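# Insert peg fully into plate hole inside open box

## Task

Push the peg completely down into the hole of the plate lying at the bottom of the open box, so that it stays seated on its own after the robot lets go. If it only stays put because a gripper is still holding it, the goal is not met.

## Robot and tools

Robot: two arms, left_arm and right_arm, each ending in a parallel two-finger gripper. Each arm has six joints (waist, shoulder, elbow, forearm roll, wrist pitch, wrist roll). The fingers point along the gripper's own +z axis and close along its y axis. The reported hand point sits between the finger pads when closed, roughly 2 cm short of the fingertips; closing pushes the tips about 10 mm further out along +z.

Scene frame: origin on the table surface midway between the arms, +z up, +x outward over the table, left_arm on the +y side. The arm names do not match left or right in the images. Printed hand positions can be somewhat wrong, especially at long reach.

Cameras: cam_head_left, cam_head_right (fixed head views), cam_left_wrist, cam_right_wrist, all 504x504, delivered in that order. A calibration (intrinsics K, distortion, T_world_to_cam) is supplied; it may be off by a couple of degrees and millimetres, and results list any camera whose numbers changed.

Tools:
- execute_actions {actions, pictures}. actions is a list holding at most one item. Empty list: no command, just returns the current state. An item with rows: an action of up to 15 control steps, each 1/30 s (default 15). Each row is one step; if rows run out, the final row repeats. An item with only steps (up to 300): a wait counted from the previous result, so thinking time eats into it. pictures (true/false) controls whether images come back. A rejected call sends nothing.
- Row layout (used by execute_actions and move): one flat list of 14 numbers, each in [-1, 1], always covering both arms: left_arm dx, dy, dz, rx, ry, rz, opening, then right_arm dx, dy, dz, rx, ry, rz, opening. dx..rz are an offset, not a pose: a target relative to that gripper's pose in the latest result showing it (or, before any such result and for later calls within one reply, relative to where the robot is when the action begins), expressed in the gripper's own axes. All rows of an action are measured from that same starting pose, not chained. Scale: 1.0 = 0.6 m for translation, 180 degrees for rotation; rx, ry, rz form a single rotation vector. Opening is absolute: +1 fully open (0.084 m), -1 closed. Zero offsets do not mean hold still: they pull the arm back to the reference pose. To keep an arm in place, send the offset back to where you want it in the first call of a reply and zeros after that, with the opening you want.
- move {target, speed}. target is one 14-number row as above (offsets from the last shown pose). Each gripper travels a straight line toward its target, paths finish together, lasting 0.5 to 10 s (cut off at 10 s). speed is top path speed in m/s, 0.002 to 0.5 (default 0.25); rotation limited to twice that in rad/s. Grippers take the shorter rotation, do not avoid obstacles or each other, lag and may overshoot speed near full arm extension. Opening is applied at the start. Result adds a move: line with the ending (done, off_target, moving, held, fault), any limits (paced = target clipped; held = some steps blocked, after which motion may jump fast) and each gripper's distance to its target. Pictures are included.
- wait {seconds}: 0 to 10 s, sends nothing new.
- zoom_image {camera, region}: closer look at the latest full image; region [x0, y0, x1, y1] in pixels from top-left, at most 504 by 504.
- finished_scene {scene}: pass the current scene's number to end and grade it; irreversible. The goal must hold at that moment. Answering without a tool call ends everything.

Results: a state line per arm with position (m), quaternion wxyz and velocities in the scene frame; grip_measured (finger opening on the command scale); joint positions and torques (torques are biased and noisy, nonzero even in free air); a Hand target line showing where the controller is driving each gripper. "pose unreachable" and HELD mark steps the clearance check altered or blocked.

Control details: each step's command is clipped to within 70 mm and 16 degrees of the measured pose; damped IK favours position over orientation. After an action ends, an arm only continues up to its last clipped pose, so long moves need follow-up commands; check the result. The elbow cannot fully straighten. Joint targets move at most 3.14 rad/s. The simulation keeps running while you compose a reply.

Gripping: to hold something, command an opening well below grip_measured; lower means harder squeeze (about 24 N per pad max, objects up to ~6 cm). Resending grip_measured gives only a light hold. Fast closing can squeeze harshly. Parts may get tugged or loose objects pushed at random moments.

Avoid: knocking or placing anything off the table (fails the task), arms colliding or pressing on each other, fast or deep-past-contact pushes (harder impacts), drops and slips. A joint torque hitting its load limit (waist, shoulder 52.2; elbow 43.5; forearm roll 23.4; wrist pitch and roll 16.5 N m, held weight included) triggers a torque fault: the arm backs off, freezes 10 s and drops the rest of the call. Holding loads heats motors; MOTOR HOT warns from 65 °C, and at 80 °C the arm is braked until cool. Smooth, economical, quick motion is preferred. Release the peg once it is seated.

Each tool is called after "Emit:" as name(argument=value, ...) on one line, values as JSON.

## Session

I'll check the current state first.

Emit:
execute_actions(actions=[])

Scene clock: 0.00 s of 4200.00 s.
left_arm: end_effector_position=(+0.3112, +0.9080, +0.3374) grip_measured=+1.00 end_effector_quat_wxyz=(+0.673, -0.420, +0.604, +0.078) end_effector_velocity=(-0.000, -0.000, +0.000) end_effector_angular_velocity=(+0.001, -0.001, +0.000) | right_arm: end_effector_position=(+0.6822, -0.0304, +0.3595) grip_measured=+1.00 end_effector_quat_wxyz=(+0.309, -0.288, +0.891, +0.165) end_effector_velocity=(-0.000, +0.000, +0.000) end_effector_angular_velocity=(-0.001, -0.001, +0.002)
Joint positions: left_arm=[ 1.492 -0.205 -0.402 -2.487 -1.33  -0.611  0.084] | right_arm=[ 0.59  -0.565 -1.459  0.863 -0.321  2.196  0.084]
Joint velocities: left_arm=[ 0.     0.     0.    -0.    -0.001  0.001  0.   ] | right_arm=[ 0.     0.     0.    -0.    -0.    -0.002  0.   ]
Joint torques (N m, as the arm reports them, + toward a larger angle): no reading
Motor temperatures (°C, as the motors report them): left_arm=[24 22 27 26 27 27] | right_arm=[24 24 24 23 29 29]
Hand target (left_arm): +0.311, +0.908, +0.337; +0.673, -0.420, +0.604, +0.078
Hand target (right_arm): +0.682, -0.030, +0.360; +0.309, -0.288, +0.891, +0.165

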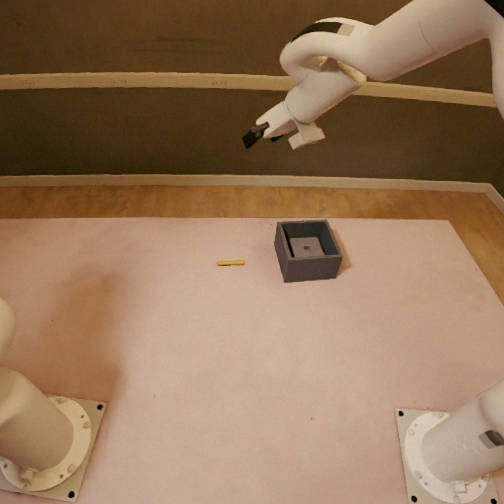

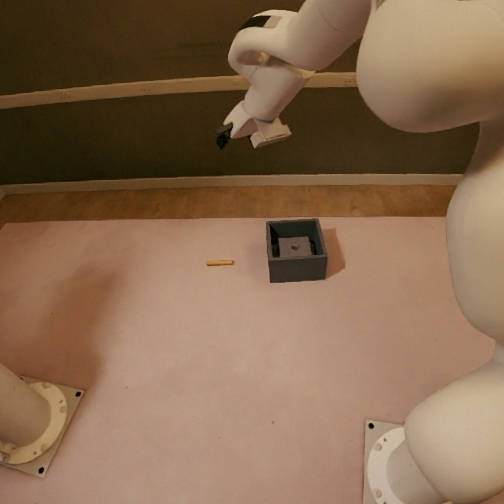

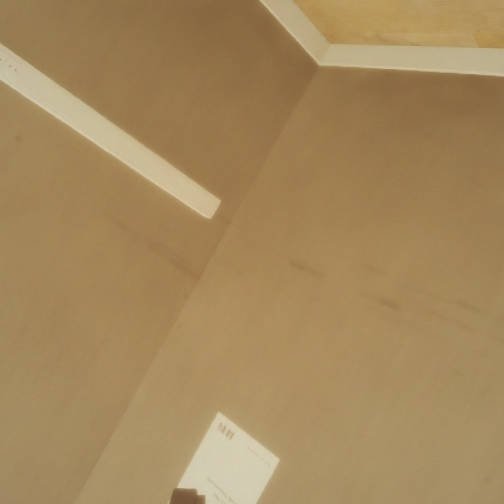

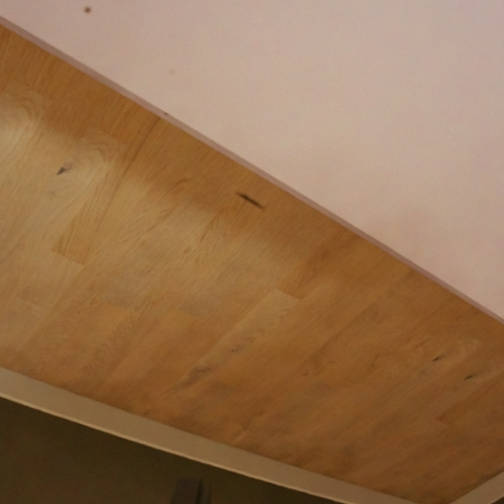

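Emit:
zoom_image(camera="cam_head_left", region=[190, 200, 370, 300])

Emit:
zoom_image(camera="cam_head_right", region=[180, 200, 360, 300])

Region (190, 200, 370, 300) of cam_head_left's 504x504 image, scaled by 2.800, with more detail than that image has.

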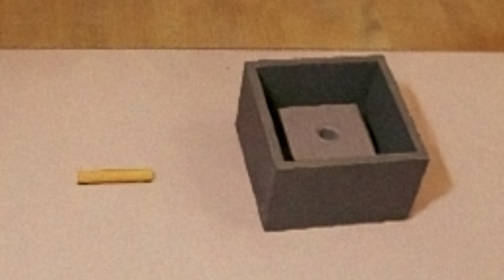

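Region (180, 200, 360, 300) of cam_head_right's 504x504 image, scaled by 2.800, with more detail than that image has.

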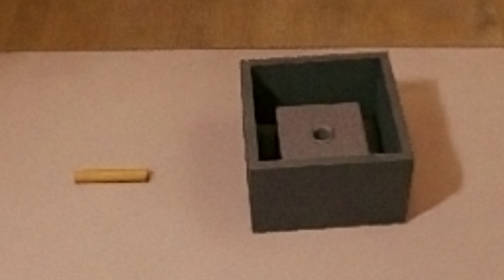

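Emit:
move(target=[0.9673, -0.9383, -0.5483, -0.2956, 0.3731, -0.0914, 1.0, 0.2481, -0.0081, -0.0161, -0.2526, -0.2382, -0.1551, 1.0], speed=0.4)

Scene clock: 123.03 s of 4200.00 s.
left_arm: end_effector_position=(+0.5599, +0.1028, +0.1186) grip_measured=+1.00 end_effector_quat_wxyz=(-0.000, +0.708, -0.707, -0.003) end_effector_velocity=(+0.000, -0.000, -0.000) end_effector_angular_velocity=(+0.000, +0.007, -0.003) | right_arm: end_effector_position=(+0.5845, -0.1001, +0.2693) grip_measured=+1.00 end_effector_quat_wxyz=(-0.499, +0.500, -0.500, -0.500) end_effector_velocity=(+0.000, +0.000, -0.000) end_effector_angular_velocity=(+0.000, +0.002, -0.001)
Joint positions: left_arm=[-0.469 -0.728 -1.258 -6.28  -0.536  0.964  0.084] | right_arm=[ 0.271 -0.881 -1.251  1.673 -1.53   0.37   0.084]
Joint velocities: left_arm=[ 0.001 -0.004 -0.006 -0.007 -0.007  0.01   0.   ] | right_arm=[ 0.    -0.001 -0.     0.001 -0.     0.002 -0.   ]
Joint torques (N m, as the arm reports them, + toward a larger angle): left_arm=[ -0.8   64.94 -14.1   -2.54  -0.01   0.41] | right_arm=[  3.67  38.7  -16.49   0.9   -2.17  -0.21]
Motor temperatures (°C, as the motors report them): left_arm=[24 23 27 26 27 27] | right_arm=[24 25 24 23 29 29]
Hand target (left_arm): +0.560, +0.103, +0.119; +0.000, +0.708, -0.707, -0.004
Hand target (right_arm): +0.584, -0.100, +0.269; +0.499, -0.500, +0.500, +0.500
Off the commanded pose (left_arm): 0.003 m, 0 deg.
Off the commanded pose (right_arm): 0.001 m, 0 deg.
joint sent to its limit (left arm) — the command would take joint 4 (forearm roll) past its lower limit, so that joint was sent only as far as its limit.
After step 90, 117.00 s passed at rest.
move: done; limits=paced
camera_calibration (this result's frames):
cam_left_wrist: T_world_to_cam=[[-0.999865, -0.00465701, 0.0157788, 0.584558], [-0.0046083, 0.999985, 0.00312219, -0.0323084], [-0.0157931, 0.00304905, -0.999871, 0.257827], [0, 0, 0, 1]] pos_world=[0.588402, 0.034244, 0.248671]
cam_right_wrist: T_world_to_cam=[[-0.999928, 0.0120207, -0.000593935, 0.619663], [-0.000979413, -0.0320875, 0.999485, -0.206339], [0.0119954, 0.999413, 0.0320969, 0.218008], [0, 0, 0, 1]] pos_world=[0.616801, -0.23195, 0.199603]

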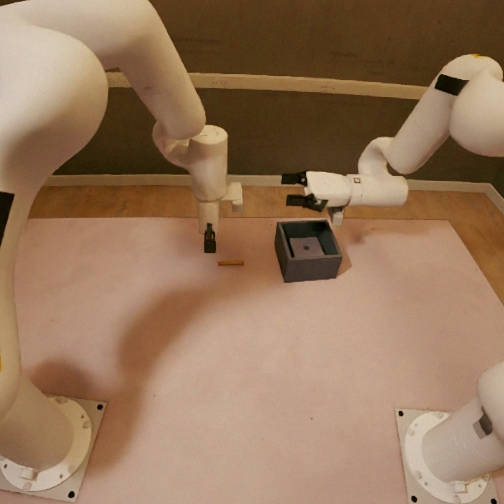

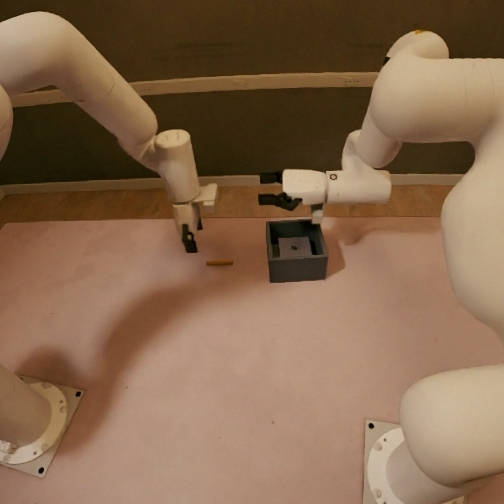

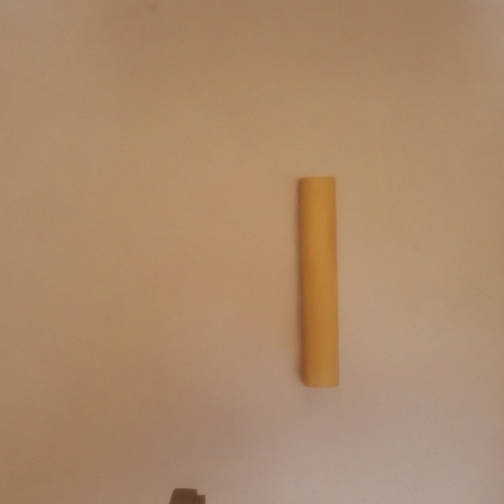

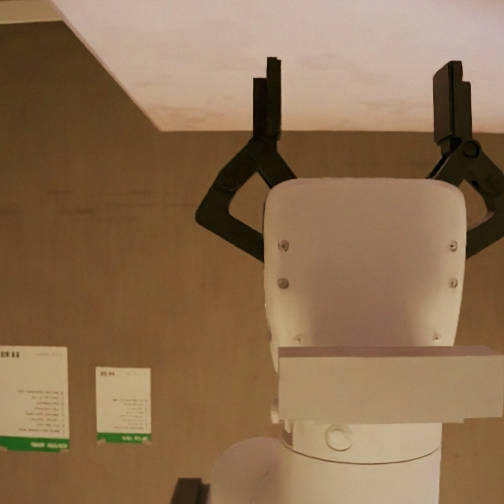

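Emit:
move(target=[0.0597, -0.0043, 0.1577, 0, 0, 0, 1.0, 0, 0, 0, 0, 0, 0, 1.0], speed=0.15)

Scene clock: 132.33 s of 4200.00 s.
left_arm: end_effector_position=(+0.5627, +0.0671, +0.0244) grip_measured=+1.00 end_effector_quat_wxyz=(-0.000, +0.708, -0.707, -0.003) end_effector_velocity=(-0.001, +0.000, -0.002) end_effector_angular_velocity=(+0.003, +0.003, -0.002) | right_arm: end_effector_position=(+0.5845, -0.1001, +0.2693) grip_measured=+1.00 end_effector_quat_wxyz=(-0.499, +0.500, -0.500, -0.500) end_effector_velocity=(+0.000, +0.000, +0.000) end_effector_angular_velocity=(+0.000, -0.000, -0.001)
Joint positions: left_arm=[-0.514 -0.938 -1.364 -6.28  -0.432  0.92   0.084] | right_arm=[ 0.271 -0.881 -1.251  1.673 -1.53   0.37   0.084]
Joint velocities: left_arm=[-0.001 -0.004 -0.     0.001  0.    -0.     0.   ] | right_arm=[ 0.    -0.     0.     0.001 -0.    -0.     0.   ]
Joint torques (N m, as the arm reports them, + toward a larger angle): left_arm=[ -0.94  70.49 -13.28  -2.55  -0.01   0.47] | right_arm=[  3.53  38.98 -16.2    0.52  -2.37  -0.24]
Motor temperatures (°C, as the motors report them): left_arm=[24 23 27 26 27 27] | right_arm=[24 25 24 23 29 29]
Hand target (left_arm): +0.562, +0.067, +0.024; -0.000, +0.707, -0.707, -0.003
Hand target (right_arm): +0.584, -0.100, +0.269; +0.499, -0.500, +0.500, +0.500
Off the commanded pose (left_arm): 0.001 m, 0 deg.
Off the commanded pose (right_arm): 0.000 m, 0 deg.
After step 90, 5.20 s passed at rest.
move: done
camera_calibration (this result's frames):
cam_left_wrist: T_world_to_cam=[[-0.999872, -0.00463169, 0.0152869, 0.588639], [-0.00459082, 0.999986, 0.00270727, 0.00369967], [-0.0152992, 0.00263675, -0.999879, 0.163522], [0, 0, 0, 1]] pos_world=[0.591083, -0.00140439, 0.154494]
cam_right_wrist: T_world_to_cam=[[-0.999928, 0.0120205, -0.000593692, 0.619663], [-0.000979163, -0.0320873, 0.999485, -0.206339], [0.0119953, 0.999413, 0.0320967, 0.218008], [0, 0, 0, 1]] pos_world=[0.616801, -0.23195, 0.199603]

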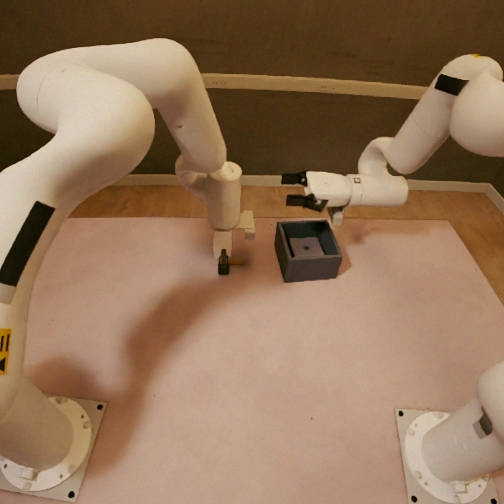

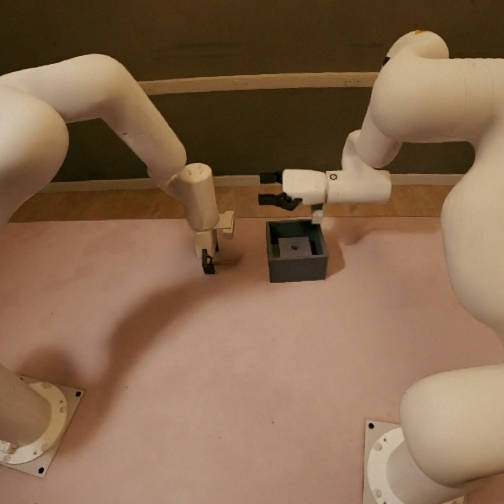

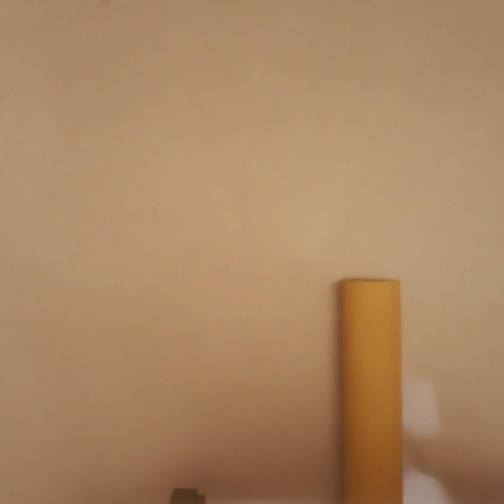

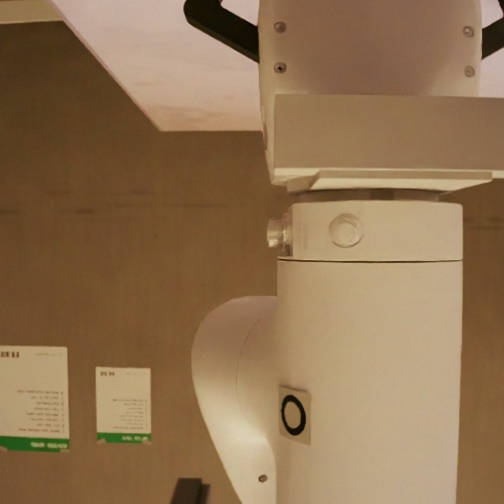

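Emit:
execute_actions(actions=[{"rows": [[0,0,0,0,0,0,-1,0,0,0,0,0,0,1]], "steps": 15}], pictures=false)

Scene clock: 135.17 s of 4200.00 s.
left_arm: end_effector_position=(+0.5627, +0.0671, +0.0244) grip_measured=-0.70 end_effector_quat_wxyz=(-0.000, +0.708, -0.707, -0.003) end_effector_velocity=(-0.000, -0.000, +0.000) end_effector_angular_velocity=(-0.000, +0.000, +0.001) | right_arm: end_effector_position=(+0.5845, -0.1001, +0.2693) grip_measured=+1.00 end_effector_quat_wxyz=(-0.499, +0.500, -0.500, -0.500) end_effector_velocity=(+0.000, -0.000, +0.000) end_effector_angular_velocity=(+0.000, -0.000, +0.000)
Joint positions: left_arm=[-0.514 -0.938 -1.364 -6.28  -0.432  0.92   0.013] | right_arm=[ 0.271 -0.881 -1.251  1.673 -1.53   0.37   0.084]
Joint velocities: left_arm=[-0.     0.    -0.    -0.    -0.    -0.001  0.   ] | right_arm=[-0.  0. -0. -0. -0. -0. -0.]
Joint torques (N m, as the arm reports them, + toward a larger angle): left_arm=[ -1.22  70.51 -13.18  -2.79  -0.04   0.47] | right_arm=[  3.3   38.89 -16.46   0.28  -2.27  -0.11]
Motor temperatures (°C, as the motors report them): left_arm=[24 23 27 26 27 27] | right_arm=[24 25 24 23 29 29]
Hand target (left_arm): +0.563, +0.067, +0.024; -0.000, +0.708, -0.707, -0.003
Hand target (right_arm): +0.584, -0.100, +0.269; +0.499, -0.500, +0.500, +0.500
Off the commanded pose (left_arm): 0.000 m, 0 deg.
Off the commanded pose (right_arm): 0.000 m, 0 deg.
Steps of this call (steps 1 to 70: nothing new was sent; steps 71 to 85: all 15 steps of this action). Readings (end_effector_position):
71: left_arm (+0.5625, +0.0671, +0.0240) | right_arm (+0.5845, -0.1001, +0.2693)
72: left_arm (+0.5625, +0.0671, +0.0241) | right_arm (+0.5845, -0.1001, +0.2693)
74: left_arm (+0.5626, +0.0671, +0.0243) | right_arm (+0.5845, -0.1001, +0.2693)
78: left_arm (+0.5627, +0.0671, +0.0244) | right_arm (+0.5845, -0.1001, +0.2693)
85: the state above

Emit:
move(target=[0, 0, -0.4378, 0, 0, 0, -1.0, 0, 0.0363, 0.2118, 0, 0, 0, 1.0], speed=0.25)

Scene clock: 156.33 s of 4200.00 s.
left_arm: end_effector_position=(+0.5630, +0.0670, +0.2861) grip_measured=-0.70 end_effector_quat_wxyz=(-0.001, +0.708, -0.706, -0.004) end_effector_velocity=(+0.001, -0.001, +0.004) end_effector_angular_velocity=(-0.003, -0.002, +0.002) | right_arm: end_effector_position=(+0.5627, +0.0270, +0.2695) grip_measured=+1.00 end_effector_quat_wxyz=(-0.499, +0.500, -0.500, -0.501) end_effector_velocity=(-0.000, +0.001, +0.000) end_effector_angular_velocity=(+0.000, -0.000, +0.001)
Joint positions: left_arm=[-0.514 -0.559 -1.42  -6.28  -0.868  0.92   0.013] | right_arm=[ 0.487 -0.891 -1.273  1.875 -1.451  0.365  0.084]
Joint velocities: left_arm=[ 0.     0.004 -0.004 -0.001 -0.005 -0.    -0.   ] | right_arm=[ 0.002 -0.    -0.001  0.001  0.001  0.    -0.   ]
Joint torques (N m, as the arm reports them, + toward a larger angle): left_arm=[ -1.16  62.45 -16.47  -2.82  -0.09   0.45] | right_arm=[  3.48  39.44 -16.74   0.92  -2.37  -0.14]
Motor temperatures (°C, as the motors report them): left_arm=[24 23 27 26 27 27] | right_arm=[24 25 24 23 29 29]
Hand target (left_arm): +0.563, +0.067, +0.287; -0.001, +0.708, -0.706, -0.003
Hand target (right_arm): +0.563, +0.027, +0.270; +0.499, -0.500, +0.500, +0.501
Off the commanded pose (left_arm): 0.002 m, 0 deg.
Off the commanded pose (right_arm): 0.000 m, 0 deg.
After step 90, 16.70 s passed at rest.
move: done
camera_calibration (this result's frames):
cam_left_wrist: T_world_to_cam=[[-0.999862, -0.00526237, 0.0157457, 0.584824], [-0.00519916, 0.999978, 0.00405208, 0.00306979], [-0.0157667, 0.00396966, -0.999868, 0.42538], [0, 0, 0, 1]] pos_world=[0.591466, -0.00168078, 0.416103]
cam_right_wrist: T_world_to_cam=[[-0.999925, 0.0122195, -0.00059844, 0.596354], [-0.000996374, -0.0325856, 0.999468, -0.202483], [0.0121935, 0.999394, 0.0325953, 0.0910704], [0, 0, 0, 1]] pos_world=[0.594997, -0.1049, 0.199764]

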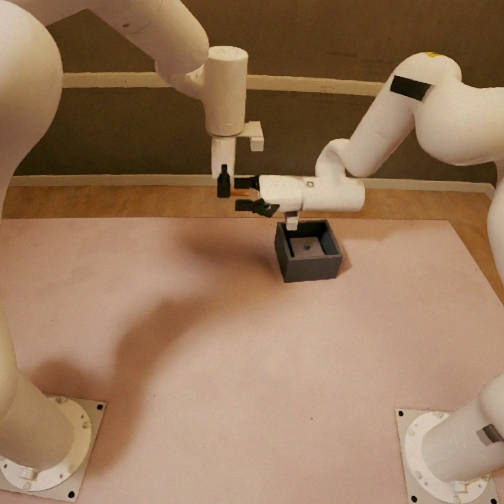

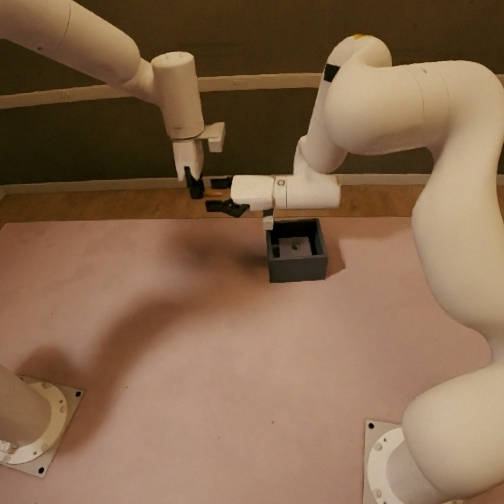

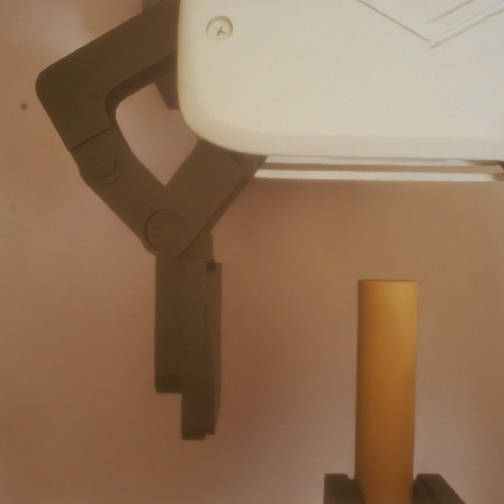

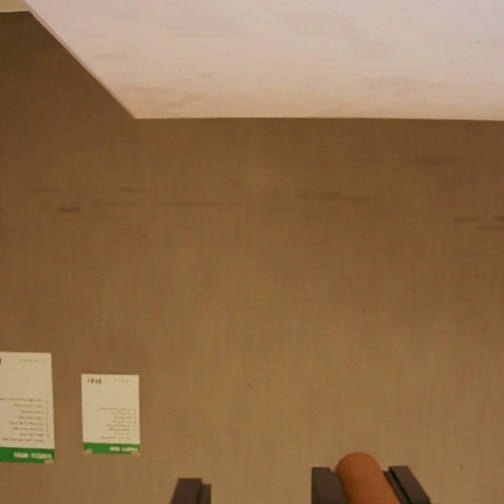

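Emit:
execute_actions(actions=[{"rows": [[0,0,0,0,0,0,-1,0,0,0,0,0,0,-1]], "steps": 15}], pictures=false)

Scene clock: 159.83 s of 4200.00 s.
left_arm: end_effector_position=(+0.5623, +0.0669, +0.2860) grip_measured=-0.70 end_effector_quat_wxyz=(-0.000, +0.708, -0.707, -0.005) end_effector_velocity=(+0.001, +0.001, -0.000) end_effector_angular_velocity=(-0.000, -0.001, +0.001) | right_arm: end_effector_position=(+0.5633, +0.0269, +0.2695) grip_measured=-0.69 end_effector_quat_wxyz=(-0.499, +0.500, -0.501, -0.500) end_effector_velocity=(-0.000, +0.000, +0.000) end_effector_angular_velocity=(+0.000, -0.000, +0.001)
Joint positions: left_arm=[-0.515 -0.559 -1.419 -6.281 -0.869  0.92   0.013] | right_arm=[ 0.487 -0.891 -1.273  1.876 -1.449  0.365  0.014]
Joint velocities: left_arm=[ 0.001 -0.    -0.     0.     0.001  0.     0.   ] | right_arm=[ 0.001  0.     0.    -0.    -0.    -0.    -0.   ]
Joint torques (N m, as the arm reports them, + toward a larger angle): left_arm=[  2.67  61.87 -17.85  -1.45   1.1    0.36] | right_arm=[  5.87  39.94 -14.38  -1.65  -3.85  -0.22]
Motor temperatures (°C, as the motors report them): left_arm=[24 23 27 26 27 27] | right_arm=[24 25 24 23 29 29]
Hand target (left_arm): +0.563, +0.067, +0.286; -0.001, +0.708, -0.706, -0.004
Hand target (right_arm): +0.563, +0.027, +0.270; +0.499, -0.500, +0.500, +0.501
Off the commanded pose (left_arm): 0.001 m, 0 deg.
Off the commanded pose (right_arm): 0.001 m, 0 deg.
Steps of this call (steps 1 to 90: nothing new was sent; steps 91 to 105: all 15 steps of this action). Readings (end_effector_position):
91: left_arm (+0.5632, +0.0668, +0.2869) | right_arm (+0.5626, +0.0272, +0.2695)
92: left_arm (+0.5632, +0.0668, +0.2868) | right_arm (+0.5626, +0.0271, +0.2695)
94: left_arm (+0.5630, +0.0669, +0.2863) | right_arm (+0.5627, +0.0270, +0.2695)
98: left_arm (+0.5630, +0.0670, +0.2861) | right_arm (+0.5627, +0.0270, +0.2695)
105: the state above

Emit:
execute_actions(actions=[{"rows": [[0,0,0,0,0,0,1,0,0,0,0,0,0,-1]], "steps": 12}], pictures=false)

Scene clock: 163.33 s of 4200.00 s.
left_arm: end_effector_position=(+0.5627, +0.0669, +0.2862) grip_measured=+1.00 end_effector_quat_wxyz=(-0.001, +0.708, -0.707, -0.004) end_effector_velocity=(-0.004, +0.000, -0.001) end_effector_angular_velocity=(+0.006, +0.010, -0.002) | right_arm: end_effector_position=(+0.5629, +0.0269, +0.2695) grip_measured=-0.69 end_effector_quat_wxyz=(-0.499, +0.500, -0.500, -0.500) end_effector_velocity=(+0.003, -0.000, -0.001) end_effector_angular_velocity=(-0.005, -0.002, -0.006)
Joint positions: left_arm=[-0.514 -0.559 -1.42  -6.28  -0.868  0.92   0.084] | right_arm=[ 0.487 -0.891 -1.273  1.875 -1.45   0.365  0.014]
Joint velocities: left_arm=[-0.003  0.     0.003 -0.002 -0.009  0.     0.001] | right_arm=[-0.001 -0.    -0.003  0.002  0.007  0.    -0.   ]
Joint torques (N m, as the arm reports them, + toward a larger angle): left_arm=[ -0.83  62.08 -16.76  -2.45  -0.08   0.55] | right_arm=[  4.08  39.92 -17.06   0.94  -2.39  -0.1 ]
Motor temperatures (°C, as the motors report them): left_arm=[24 23 27 26 27 27] | right_arm=[24 25 24 23 29 29]
Hand target (left_arm): +0.562, +0.067, +0.286; -0.000, +0.708, -0.707, -0.005
Hand target (right_arm): +0.563, +0.027, +0.269; +0.499, -0.500, +0.501, +0.500
Off the commanded pose (left_arm): 0.001 m, 0 deg.
Off the commanded pose (right_arm): 0.000 m, 0 deg.
Steps of this call (steps 1 to 90: nothing new was sent; then 0.10 s passed at rest; steps 91 to 102: all 12 steps of this action). Readings (end_effector_position):
91: left_arm (+0.5633, +0.0669, +0.2862) | right_arm (+0.5627, +0.0270, +0.2697)
92: left_arm (+0.5645, +0.0669, +0.2865) | right_arm (+0.5617, +0.0272, +0.2696)
94: left_arm (+0.5649, +0.0669, +0.2867) | right_arm (+0.5613, +0.0273, +0.2694)
98: left_arm (+0.5635, +0.0668, +0.2863) | right_arm (+0.5623, +0.0271, +0.2696)
102: the state above

Emit:
move(target=[-0.2218, 0.0212, -0.0730, 0, 0, 0, 1.0, 0.0992, -0.0068, -0.3365, 0, 0.5, 0, -1.0], speed=0.3)

Scene clock: 195.10 s of 4200.00 s.
left_arm: end_effector_position=(+0.5496, +0.1996, +0.3302) grip_measured=+1.00 end_effector_quat_wxyz=(-0.000, +0.708, -0.707, -0.004) end_effector_velocity=(-0.000, +0.000, +0.000) end_effector_angular_velocity=(-0.000, +0.000, +0.000) | right_arm: end_effector_position=(+0.5677, -0.1749, +0.2105) grip_measured=-0.69 end_effector_quat_wxyz=(-0.001, +0.707, -0.707, -0.000) end_effector_velocity=(+0.000, -0.000, +0.000) end_effector_angular_velocity=(-0.006, -0.000, -0.002)
Joint positions: left_arm=[-0.334 -0.322 -1.194 -6.28  -0.879  1.1    0.084] | right_arm=[ 0.549 -0.627 -1.337  0.001 -0.71   1.96   0.014]
Joint velocities: left_arm=[ 0.001  0.001  0.    -0.001 -0.001  0.001 -0.   ] | right_arm=[ 0.001 -0.001 -0.002 -0.008 -0.003  0.01   0.   ]
Joint torques (N m, as the arm reports them, + toward a larger angle): left_arm=[ -0.9   51.68 -16.72  -2.57  -0.03   0.47] | right_arm=[  3.17  34.91 -19.32   0.39  -0.02   0.  ]
Motor temperatures (°C, as the motors report them): left_arm=[24 23 27 26 27 27] | right_arm=[24 25 24 23 29 29]
Hand target (left_arm): +0.550, +0.200, +0.330; -0.000, +0.708, -0.707, -0.004
Hand target (right_arm): +0.568, -0.175, +0.210; -0.000, +0.707, -0.707, +0.000
Off the commanded pose (left_arm): 0.001 m, 0 deg.
Off the commanded pose (right_arm): 0.001 m, 0 deg.
After step 90, 25.67 s passed at rest.
move: done
camera_calibration (this result's frames):
cam_left_wrist: T_world_to_cam=[[-0.999846, -0.00491828, 0.0168614, 0.571026], [-0.00485538, 0.999981, 0.00376938, -0.129903], [-0.0168796, 0.00368693, -0.999851, 0.469351], [0, 0, 0, 1]] pos_world=[0.57823, 0.130979, 0.460142]
cam_right_wrist: T_world_to_cam=[[-0.999895, -0.0016242, -0.014378, 0.604232], [-0.00211168, 0.999421, 0.0339543, 0.234365], [0.0143146, 0.0339812, -0.99932, 0.341827], [0, 0, 0, 1]] pos_world=[0.59977, -0.244864, 0.342324]

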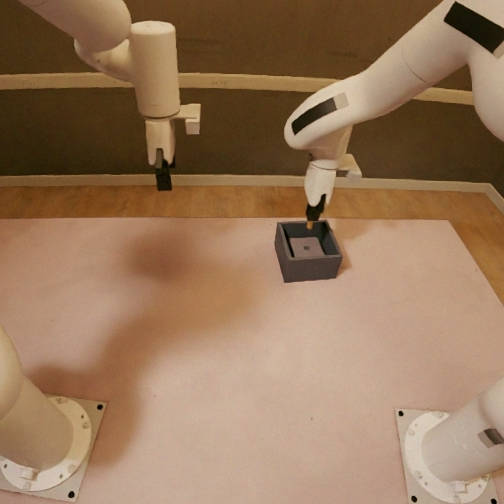

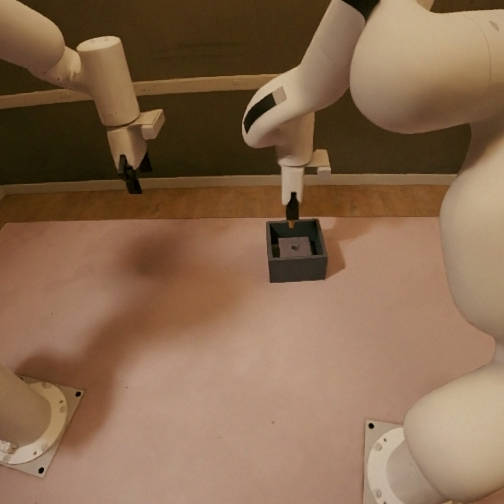

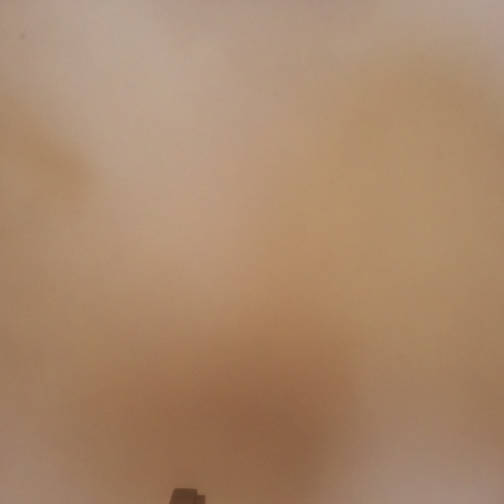

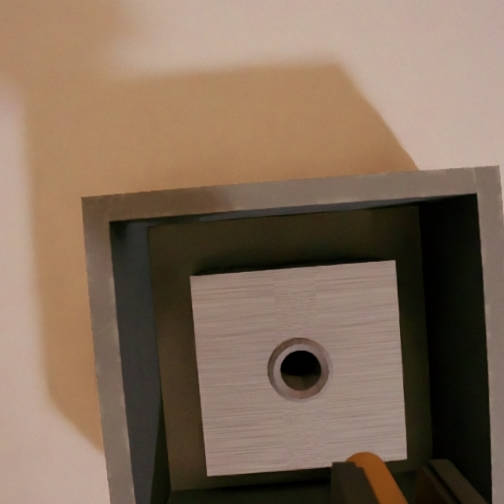

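Emit:
zoom_image(camera="cam_right_wrist", region=[180, 260, 504, 504])

Region (180, 260, 504, 504) of cam_right_wrist's 504x504 image, scaled by 1.556, with more detail than that image has; it fills the top 380 rows of this view, and the rest is white.

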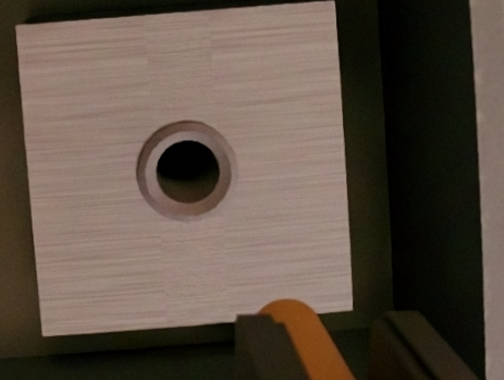

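Emit:
move(target=[0, 0, 0, 0, 0, 0, 1.0, 0.0175, -0.0247, 0.0833, 0, 0, 0, -1.0], speed=0.15)

Scene clock: 226.67 s of 4200.00 s.
left_arm: end_effector_position=(+0.5496, +0.1996, +0.3302) grip_measured=+1.00 end_effector_quat_wxyz=(-0.000, +0.708, -0.707, -0.004) end_effector_velocity=(-0.000, +0.000, -0.000) end_effector_angular_velocity=(+0.001, +0.001, +0.000) | right_arm: end_effector_position=(+0.5825, -0.1853, +0.1608) grip_measured=-0.69 end_effector_quat_wxyz=(-0.001, +0.707, -0.707, +0.000) end_effector_velocity=(-0.000, -0.001, -0.002) end_effector_angular_velocity=(-0.001, +0.002, -0.001)
Joint positions: left_arm=[-0.334 -0.322 -1.194 -6.28  -0.879  1.1    0.084] | right_arm=[ 0.525 -0.716 -1.354  0.001 -0.636  1.936  0.014]
Joint velocities: left_arm=[ 0.     0.     0.     0.    -0.001 -0.    -0.   ] | right_arm=[-0.001 -0.003  0.001  0.     0.001 -0.     0.   ]
Joint torques (N m, as the arm reports them, + toward a larger angle): left_arm=[ -0.86  51.2  -16.8   -2.38  -0.05   0.49] | right_arm=[  3.73  37.24 -19.2    0.67  -0.14  -0.21]
Motor temperatures (°C, as the motors report them): left_arm=[24 23 27 26 27 27] | right_arm=[24 25 24 23 29 29]
Hand target (left_arm): +0.550, +0.200, +0.330; -0.000, +0.708, -0.707, -0.004
Hand target (right_arm): +0.582, -0.185, +0.160; -0.001, +0.707, -0.707, -0.000
Off the commanded pose (left_arm): 0.000 m, 0 deg.
Off the commanded pose (right_arm): 0.000 m, 0 deg.
After step 90, 27.77 s passed at rest.
move: done
camera_calibration (this result's frames):
cam_left_wrist: T_world_to_cam=[[-0.999846, -0.00491873, 0.0168608, 0.571027], [-0.00485584, 0.999981, 0.00376899, -0.129903], [-0.016879, 0.00368653, -0.999851, 0.469351], [0, 0, 0, 1]] pos_world=[0.57823, 0.130979, 0.460143]
cam_right_wrist: T_world_to_cam=[[-0.999889, -0.00175989, -0.0148285, 0.618378], [-0.00226539, 0.999414, 0.0341427, 0.246488], [0.0147597, 0.0341725, -0.999307, 0.292067], [0, 0, 0, 1]] pos_world=[0.614556, -0.255236, 0.292619]

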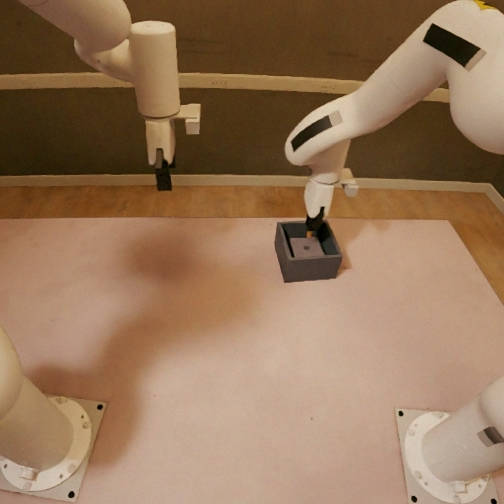

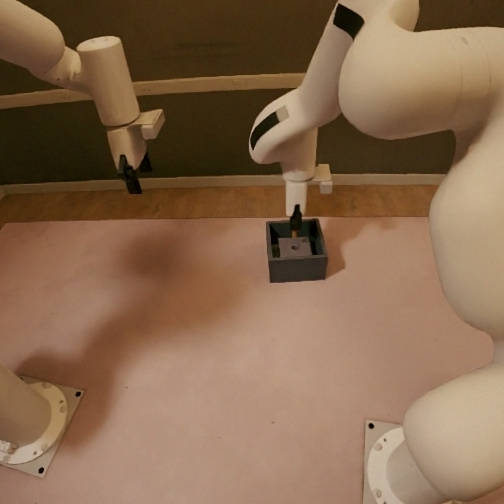

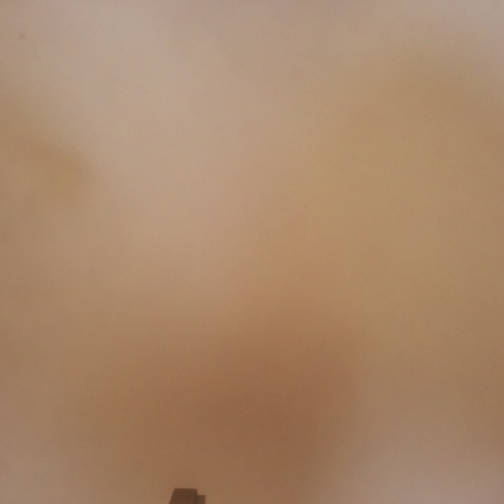

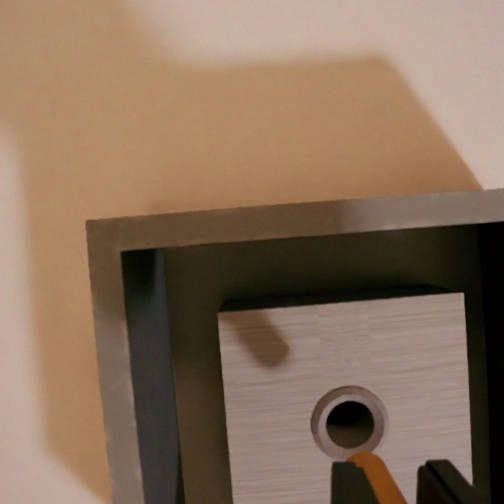

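Emit:
zoom_image(camera="cam_right_wrist", region=[260, 340, 440, 504])

Region (260, 340, 440, 504) of cam_right_wrist's 504x504 image, scaled by 2.800, with more detail than that image has; it fills the top 459 rows of this view, and the rest is white.

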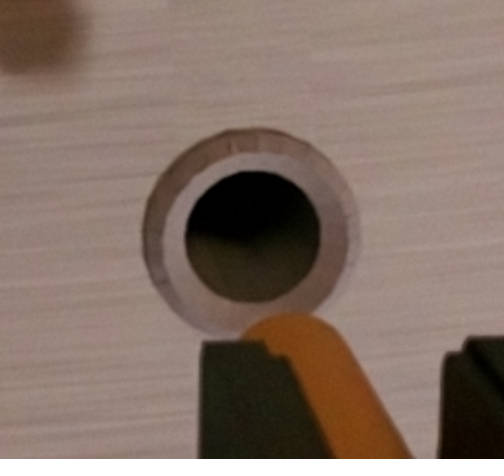

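Emit:
move(target=[0, 0, 0, 0, 0, 0, 1.0, 0, 0.0012, 0.0597, 0, 0, 0, -1.0], speed=0.05)

Scene clock: 287.10 s of 4200.00 s.
left_arm: end_effector_position=(+0.5496, +0.1996, +0.3302) grip_measured=+1.00 end_effector_quat_wxyz=(-0.000, +0.708, -0.707, -0.004) end_effector_velocity=(+0.000, -0.000, -0.000) end_effector_angular_velocity=(-0.001, -0.001, +0.001) | right_arm: end_effector_position=(+0.5818, -0.1852, +0.1251) grip_measured=-0.69 end_effector_quat_wxyz=(-0.001, +0.707, -0.707, +0.000) end_effector_velocity=(+0.001, -0.000, -0.000) end_effector_angular_velocity=(+0.000, -0.002, -0.000)
Joint positions: left_arm=[-0.334 -0.322 -1.194 -6.28  -0.879  1.1    0.084] | right_arm=[ 0.526 -0.768 -1.347  0.001 -0.576  1.936  0.014]
Joint velocities: left_arm=[ 0.    -0.    -0.    -0.001  0.001  0.     0.   ] | right_arm=[-0.    -0.001 -0.001 -0.     0.002  0.001  0.   ]
Joint torques (N m, as the arm reports them, + toward a larger angle): left_arm=[ -0.92  51.21 -16.72  -2.36  -0.08   0.46] | right_arm=[  4.15  37.87 -18.15   0.57  -0.13  -0.1 ]
Motor temperatures (°C, as the motors report them): left_arm=[24 23 27 26 27 27] | right_arm=[24 25 24 23 29 29]
Hand target (left_arm): +0.550, +0.200, +0.330; -0.000, +0.708, -0.707, -0.004
Hand target (right_arm): +0.582, -0.185, +0.125; -0.001, +0.707, -0.707, -0.000
Off the commanded pose (left_arm): 0.000 m, 0 deg.
Off the commanded pose (right_arm): 0.000 m, 0 deg.
After step 90, 56.43 s passed at rest.
move: done
camera_calibration (this result's frames):
cam_left_wrist: T_world_to_cam=[[-0.999846, -0.0049186, 0.0168607, 0.571027], [-0.00485571, 0.999981, 0.00376898, -0.129903], [-0.0168789, 0.00368652, -0.999851, 0.469351], [0, 0, 0, 1]] pos_world=[0.57823, 0.130979, 0.460143]
cam_right_wrist: T_world_to_cam=[[-0.999885, -0.0018126, -0.0150286, 0.617184], [-0.00232746, 0.999408, 0.0343121, 0.247618], [0.0149575, 0.0343432, -0.999298, 0.256351], [0, 0, 0, 1]] pos_world=[0.613855, -0.255157, 0.25695]

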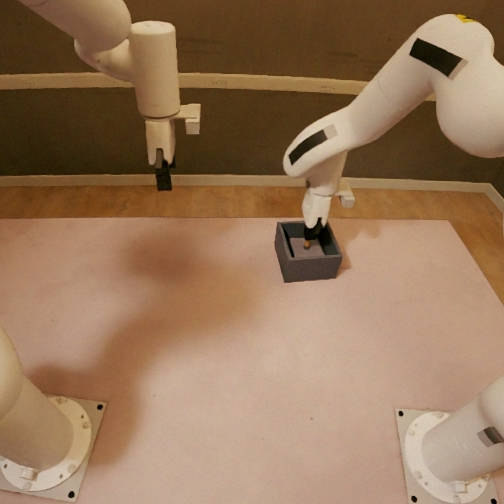

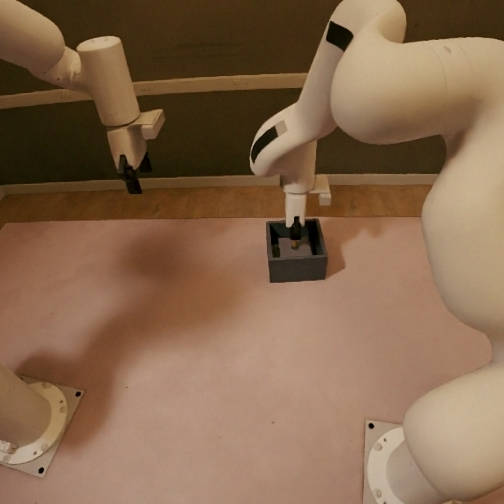

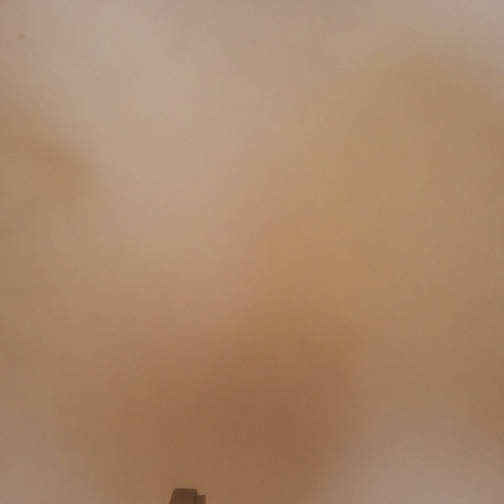

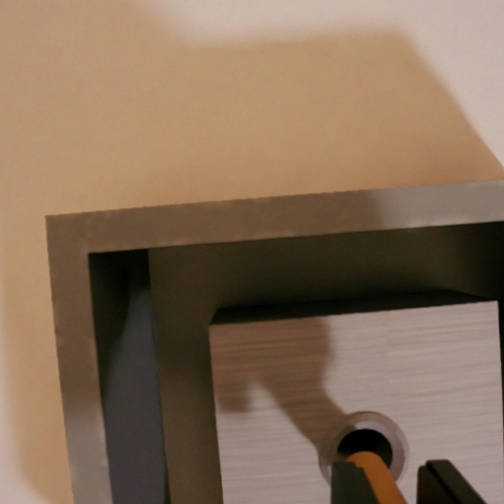

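Emit:
move(target=[0, 0, 0, 0, 0, 0, 1.0, 0, 0, 0.0417, 0, 0, 0, -1.0], speed=0.04)

Scene clock: 291.47 s of 4200.00 s.
left_arm: end_effector_position=(+0.5496, +0.1996, +0.3302) grip_measured=+1.00 end_effector_quat_wxyz=(-0.000, +0.708, -0.707, -0.004) end_effector_velocity=(-0.000, +0.000, -0.000) end_effector_angular_velocity=(+0.000, +0.001, -0.000) | right_arm: end_effector_position=(+0.5816, -0.1852, +0.1001) grip_measured=-0.69 end_effector_quat_wxyz=(-0.001, +0.707, -0.707, -0.000) end_effector_velocity=(+0.000, -0.000, -0.001) end_effector_angular_velocity=(+0.000, +0.000, +0.000)
Joint positions: left_arm=[-0.334 -0.322 -1.194 -6.28  -0.879  1.1    0.084] | right_arm=[ 0.526 -0.809 -1.347  0.001 -0.538  1.936  0.014]
Joint velocities: left_arm=[-0.     0.     0.    -0.    -0.001  0.    -0.   ] | right_arm=[-0.    -0.001 -0.     0.001  0.001 -0.001  0.   ]
Joint torques (N m, as the arm reports them, + toward a larger angle): left_arm=[ -1.07  51.52 -16.85  -2.37  -0.1    0.48] | right_arm=[  4.49  39.44 -18.98   0.35   1.19  -0.24]
Motor temperatures (°C, as the motors report them): left_arm=[24 23 27 26 27 27] | right_arm=[24 25 24 23 29 29]
Hand target (left_arm): +0.550, +0.200, +0.330; -0.000, +0.708, -0.707, -0.004
Hand target (right_arm): +0.582, -0.185, +0.100; -0.001, +0.707, -0.707, +0.000
Off the commanded pose (left_arm): 0.000 m, 0 deg.
Off the commanded pose (right_arm): 0.000 m, 0 deg.
After step 90, 0.43 s passed at rest.
move: done
camera_calibration (this result's frames):
cam_left_wrist: T_world_to_cam=[[-0.999846, -0.00491868, 0.0168608, 0.571027], [-0.00485578, 0.999981, 0.00376904, -0.129903], [-0.016879, 0.00368658, -0.999851, 0.469351], [0, 0, 0, 1]] pos_world=[0.57823, 0.130979, 0.460143]
cam_right_wrist: T_world_to_cam=[[-0.999895, -0.00183691, -0.0143548, 0.61652], [-0.00232557, 0.999416, 0.0340989, 0.24856], [0.0142838, 0.0341288, -0.999315, 0.231711], [0, 0, 0, 1]] pos_world=[0.613724, -0.25519, 0.231927]

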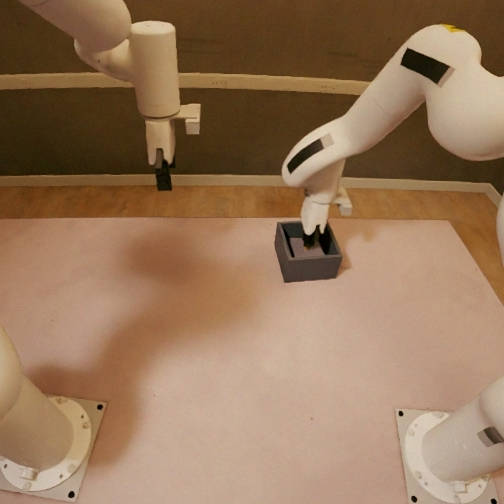

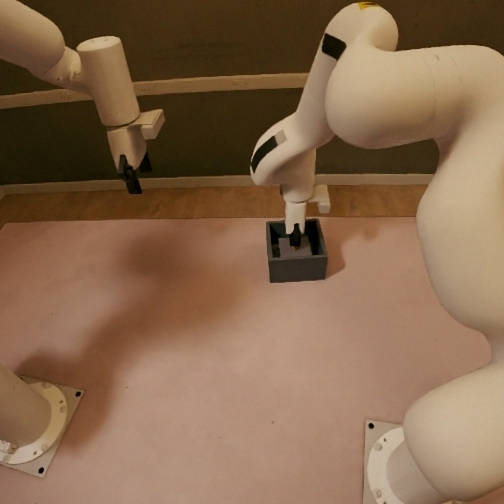

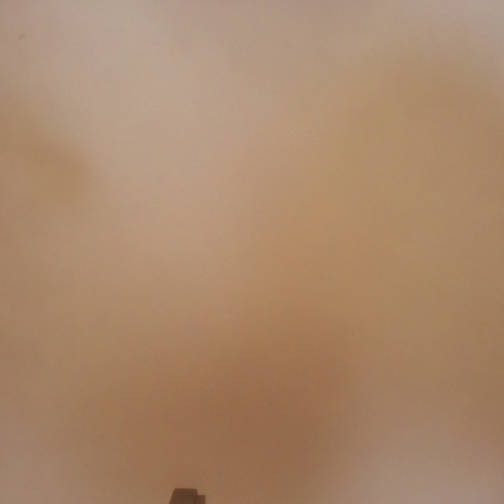

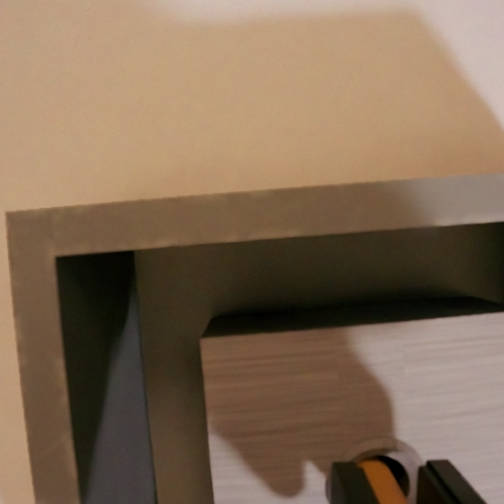

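Emit:
move(target=[0, 0, 0, 0, 0, 0, 1.0, 0, 0, 0.0252, 0, 0, 0, -1.0], speed=0.04)

Scene clock: 295.87 s of 4200.00 s.
left_arm: end_effector_position=(+0.5496, +0.1996, +0.3302) grip_measured=+1.00 end_effector_quat_wxyz=(-0.000, +0.708, -0.707, -0.004) end_effector_velocity=(+0.000, -0.000, +0.000) end_effector_angular_velocity=(-0.000, -0.000, +0.000) | right_arm: end_effector_position=(+0.5817, -0.1852, +0.0851) grip_measured=-0.69 end_effector_quat_wxyz=(-0.001, +0.707, -0.707, -0.000) end_effector_velocity=(+0.000, +0.000, +0.000) end_effector_angular_velocity=(+0.000, -0.000, -0.001)
Joint positions: left_arm=[-0.334 -0.322 -1.194 -6.28  -0.879  1.1    0.084] | right_arm=[ 0.526 -0.834 -1.35   0.002 -0.515  1.936  0.014]
Joint velocities: left_arm=[ 0.  0. -0. -0.  0. -0.  0.] | right_arm=[ 0.    -0.    -0.001  0.    -0.     0.001 -0.   ]
Joint torques (N m, as the arm reports them, + toward a larger angle): left_arm=[ -0.82  51.06 -16.65  -2.51  -0.05   0.54] | right_arm=[  5.    39.45 -20.24   0.83   1.87  -0.13]
Motor temperatures (°C, as the motors report them): left_arm=[24 23 27 26 27 27] | right_arm=[24 25 24 23 29 29]
Hand target (left_arm): +0.550, +0.200, +0.330; -0.000, +0.708, -0.707, -0.004
Hand target (right_arm): +0.582, -0.185, +0.085; -0.001, +0.707, -0.707, -0.000
Off the commanded pose (left_arm): 0.000 m, 0 deg.
Off the commanded pose (right_arm): 0.000 m, 0 deg.
After step 90, 0.67 s passed at rest.
move: done
camera_calibration (this result's frames):
cam_left_wrist: T_world_to_cam=[[-0.999846, -0.00491879, 0.0168608, 0.571027], [-0.0048559, 0.999981, 0.00376901, -0.129903], [-0.016879, 0.00368655, -0.999851, 0.469351], [0, 0, 0, 1]] pos_world=[0.57823, 0.130979, 0.460143]
cam_right_wrist: T_world_to_cam=[[-0.999893, -0.00185172, -0.0145285, 0.61635], [-0.00234782, 0.999412, 0.0342042, 0.249026], [0.0144567, 0.0342346, -0.999309, 0.216625], [0, 0, 0, 1]] pos_world=[0.613737, -0.255154, 0.216912]

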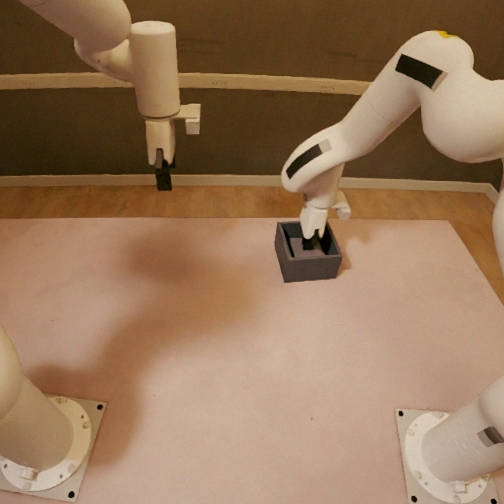

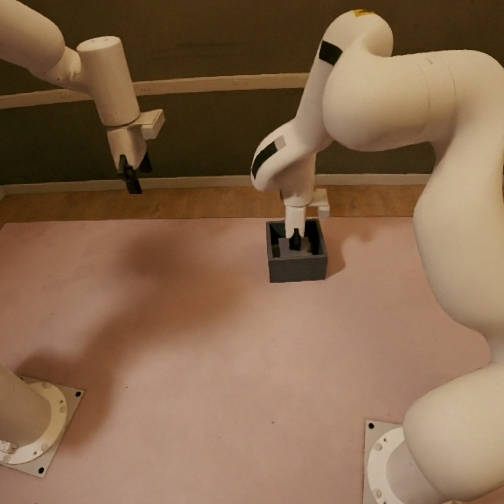

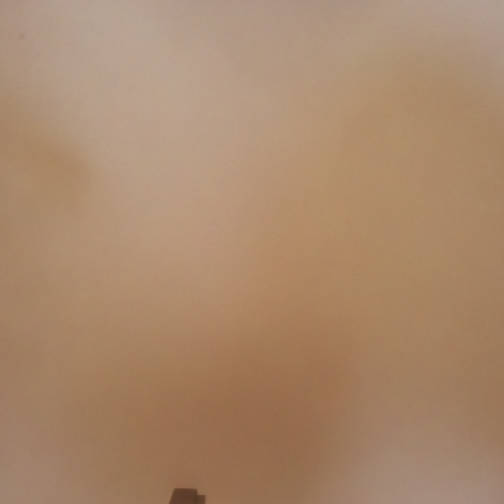

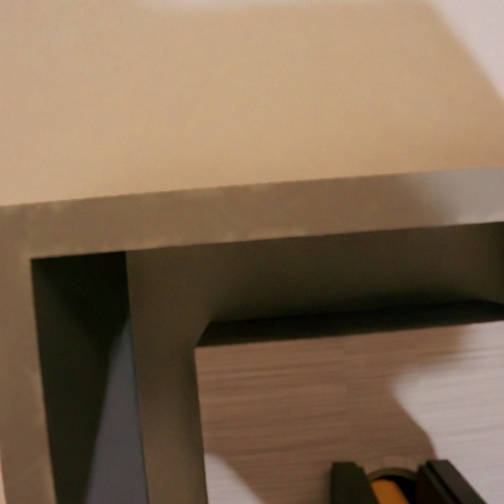

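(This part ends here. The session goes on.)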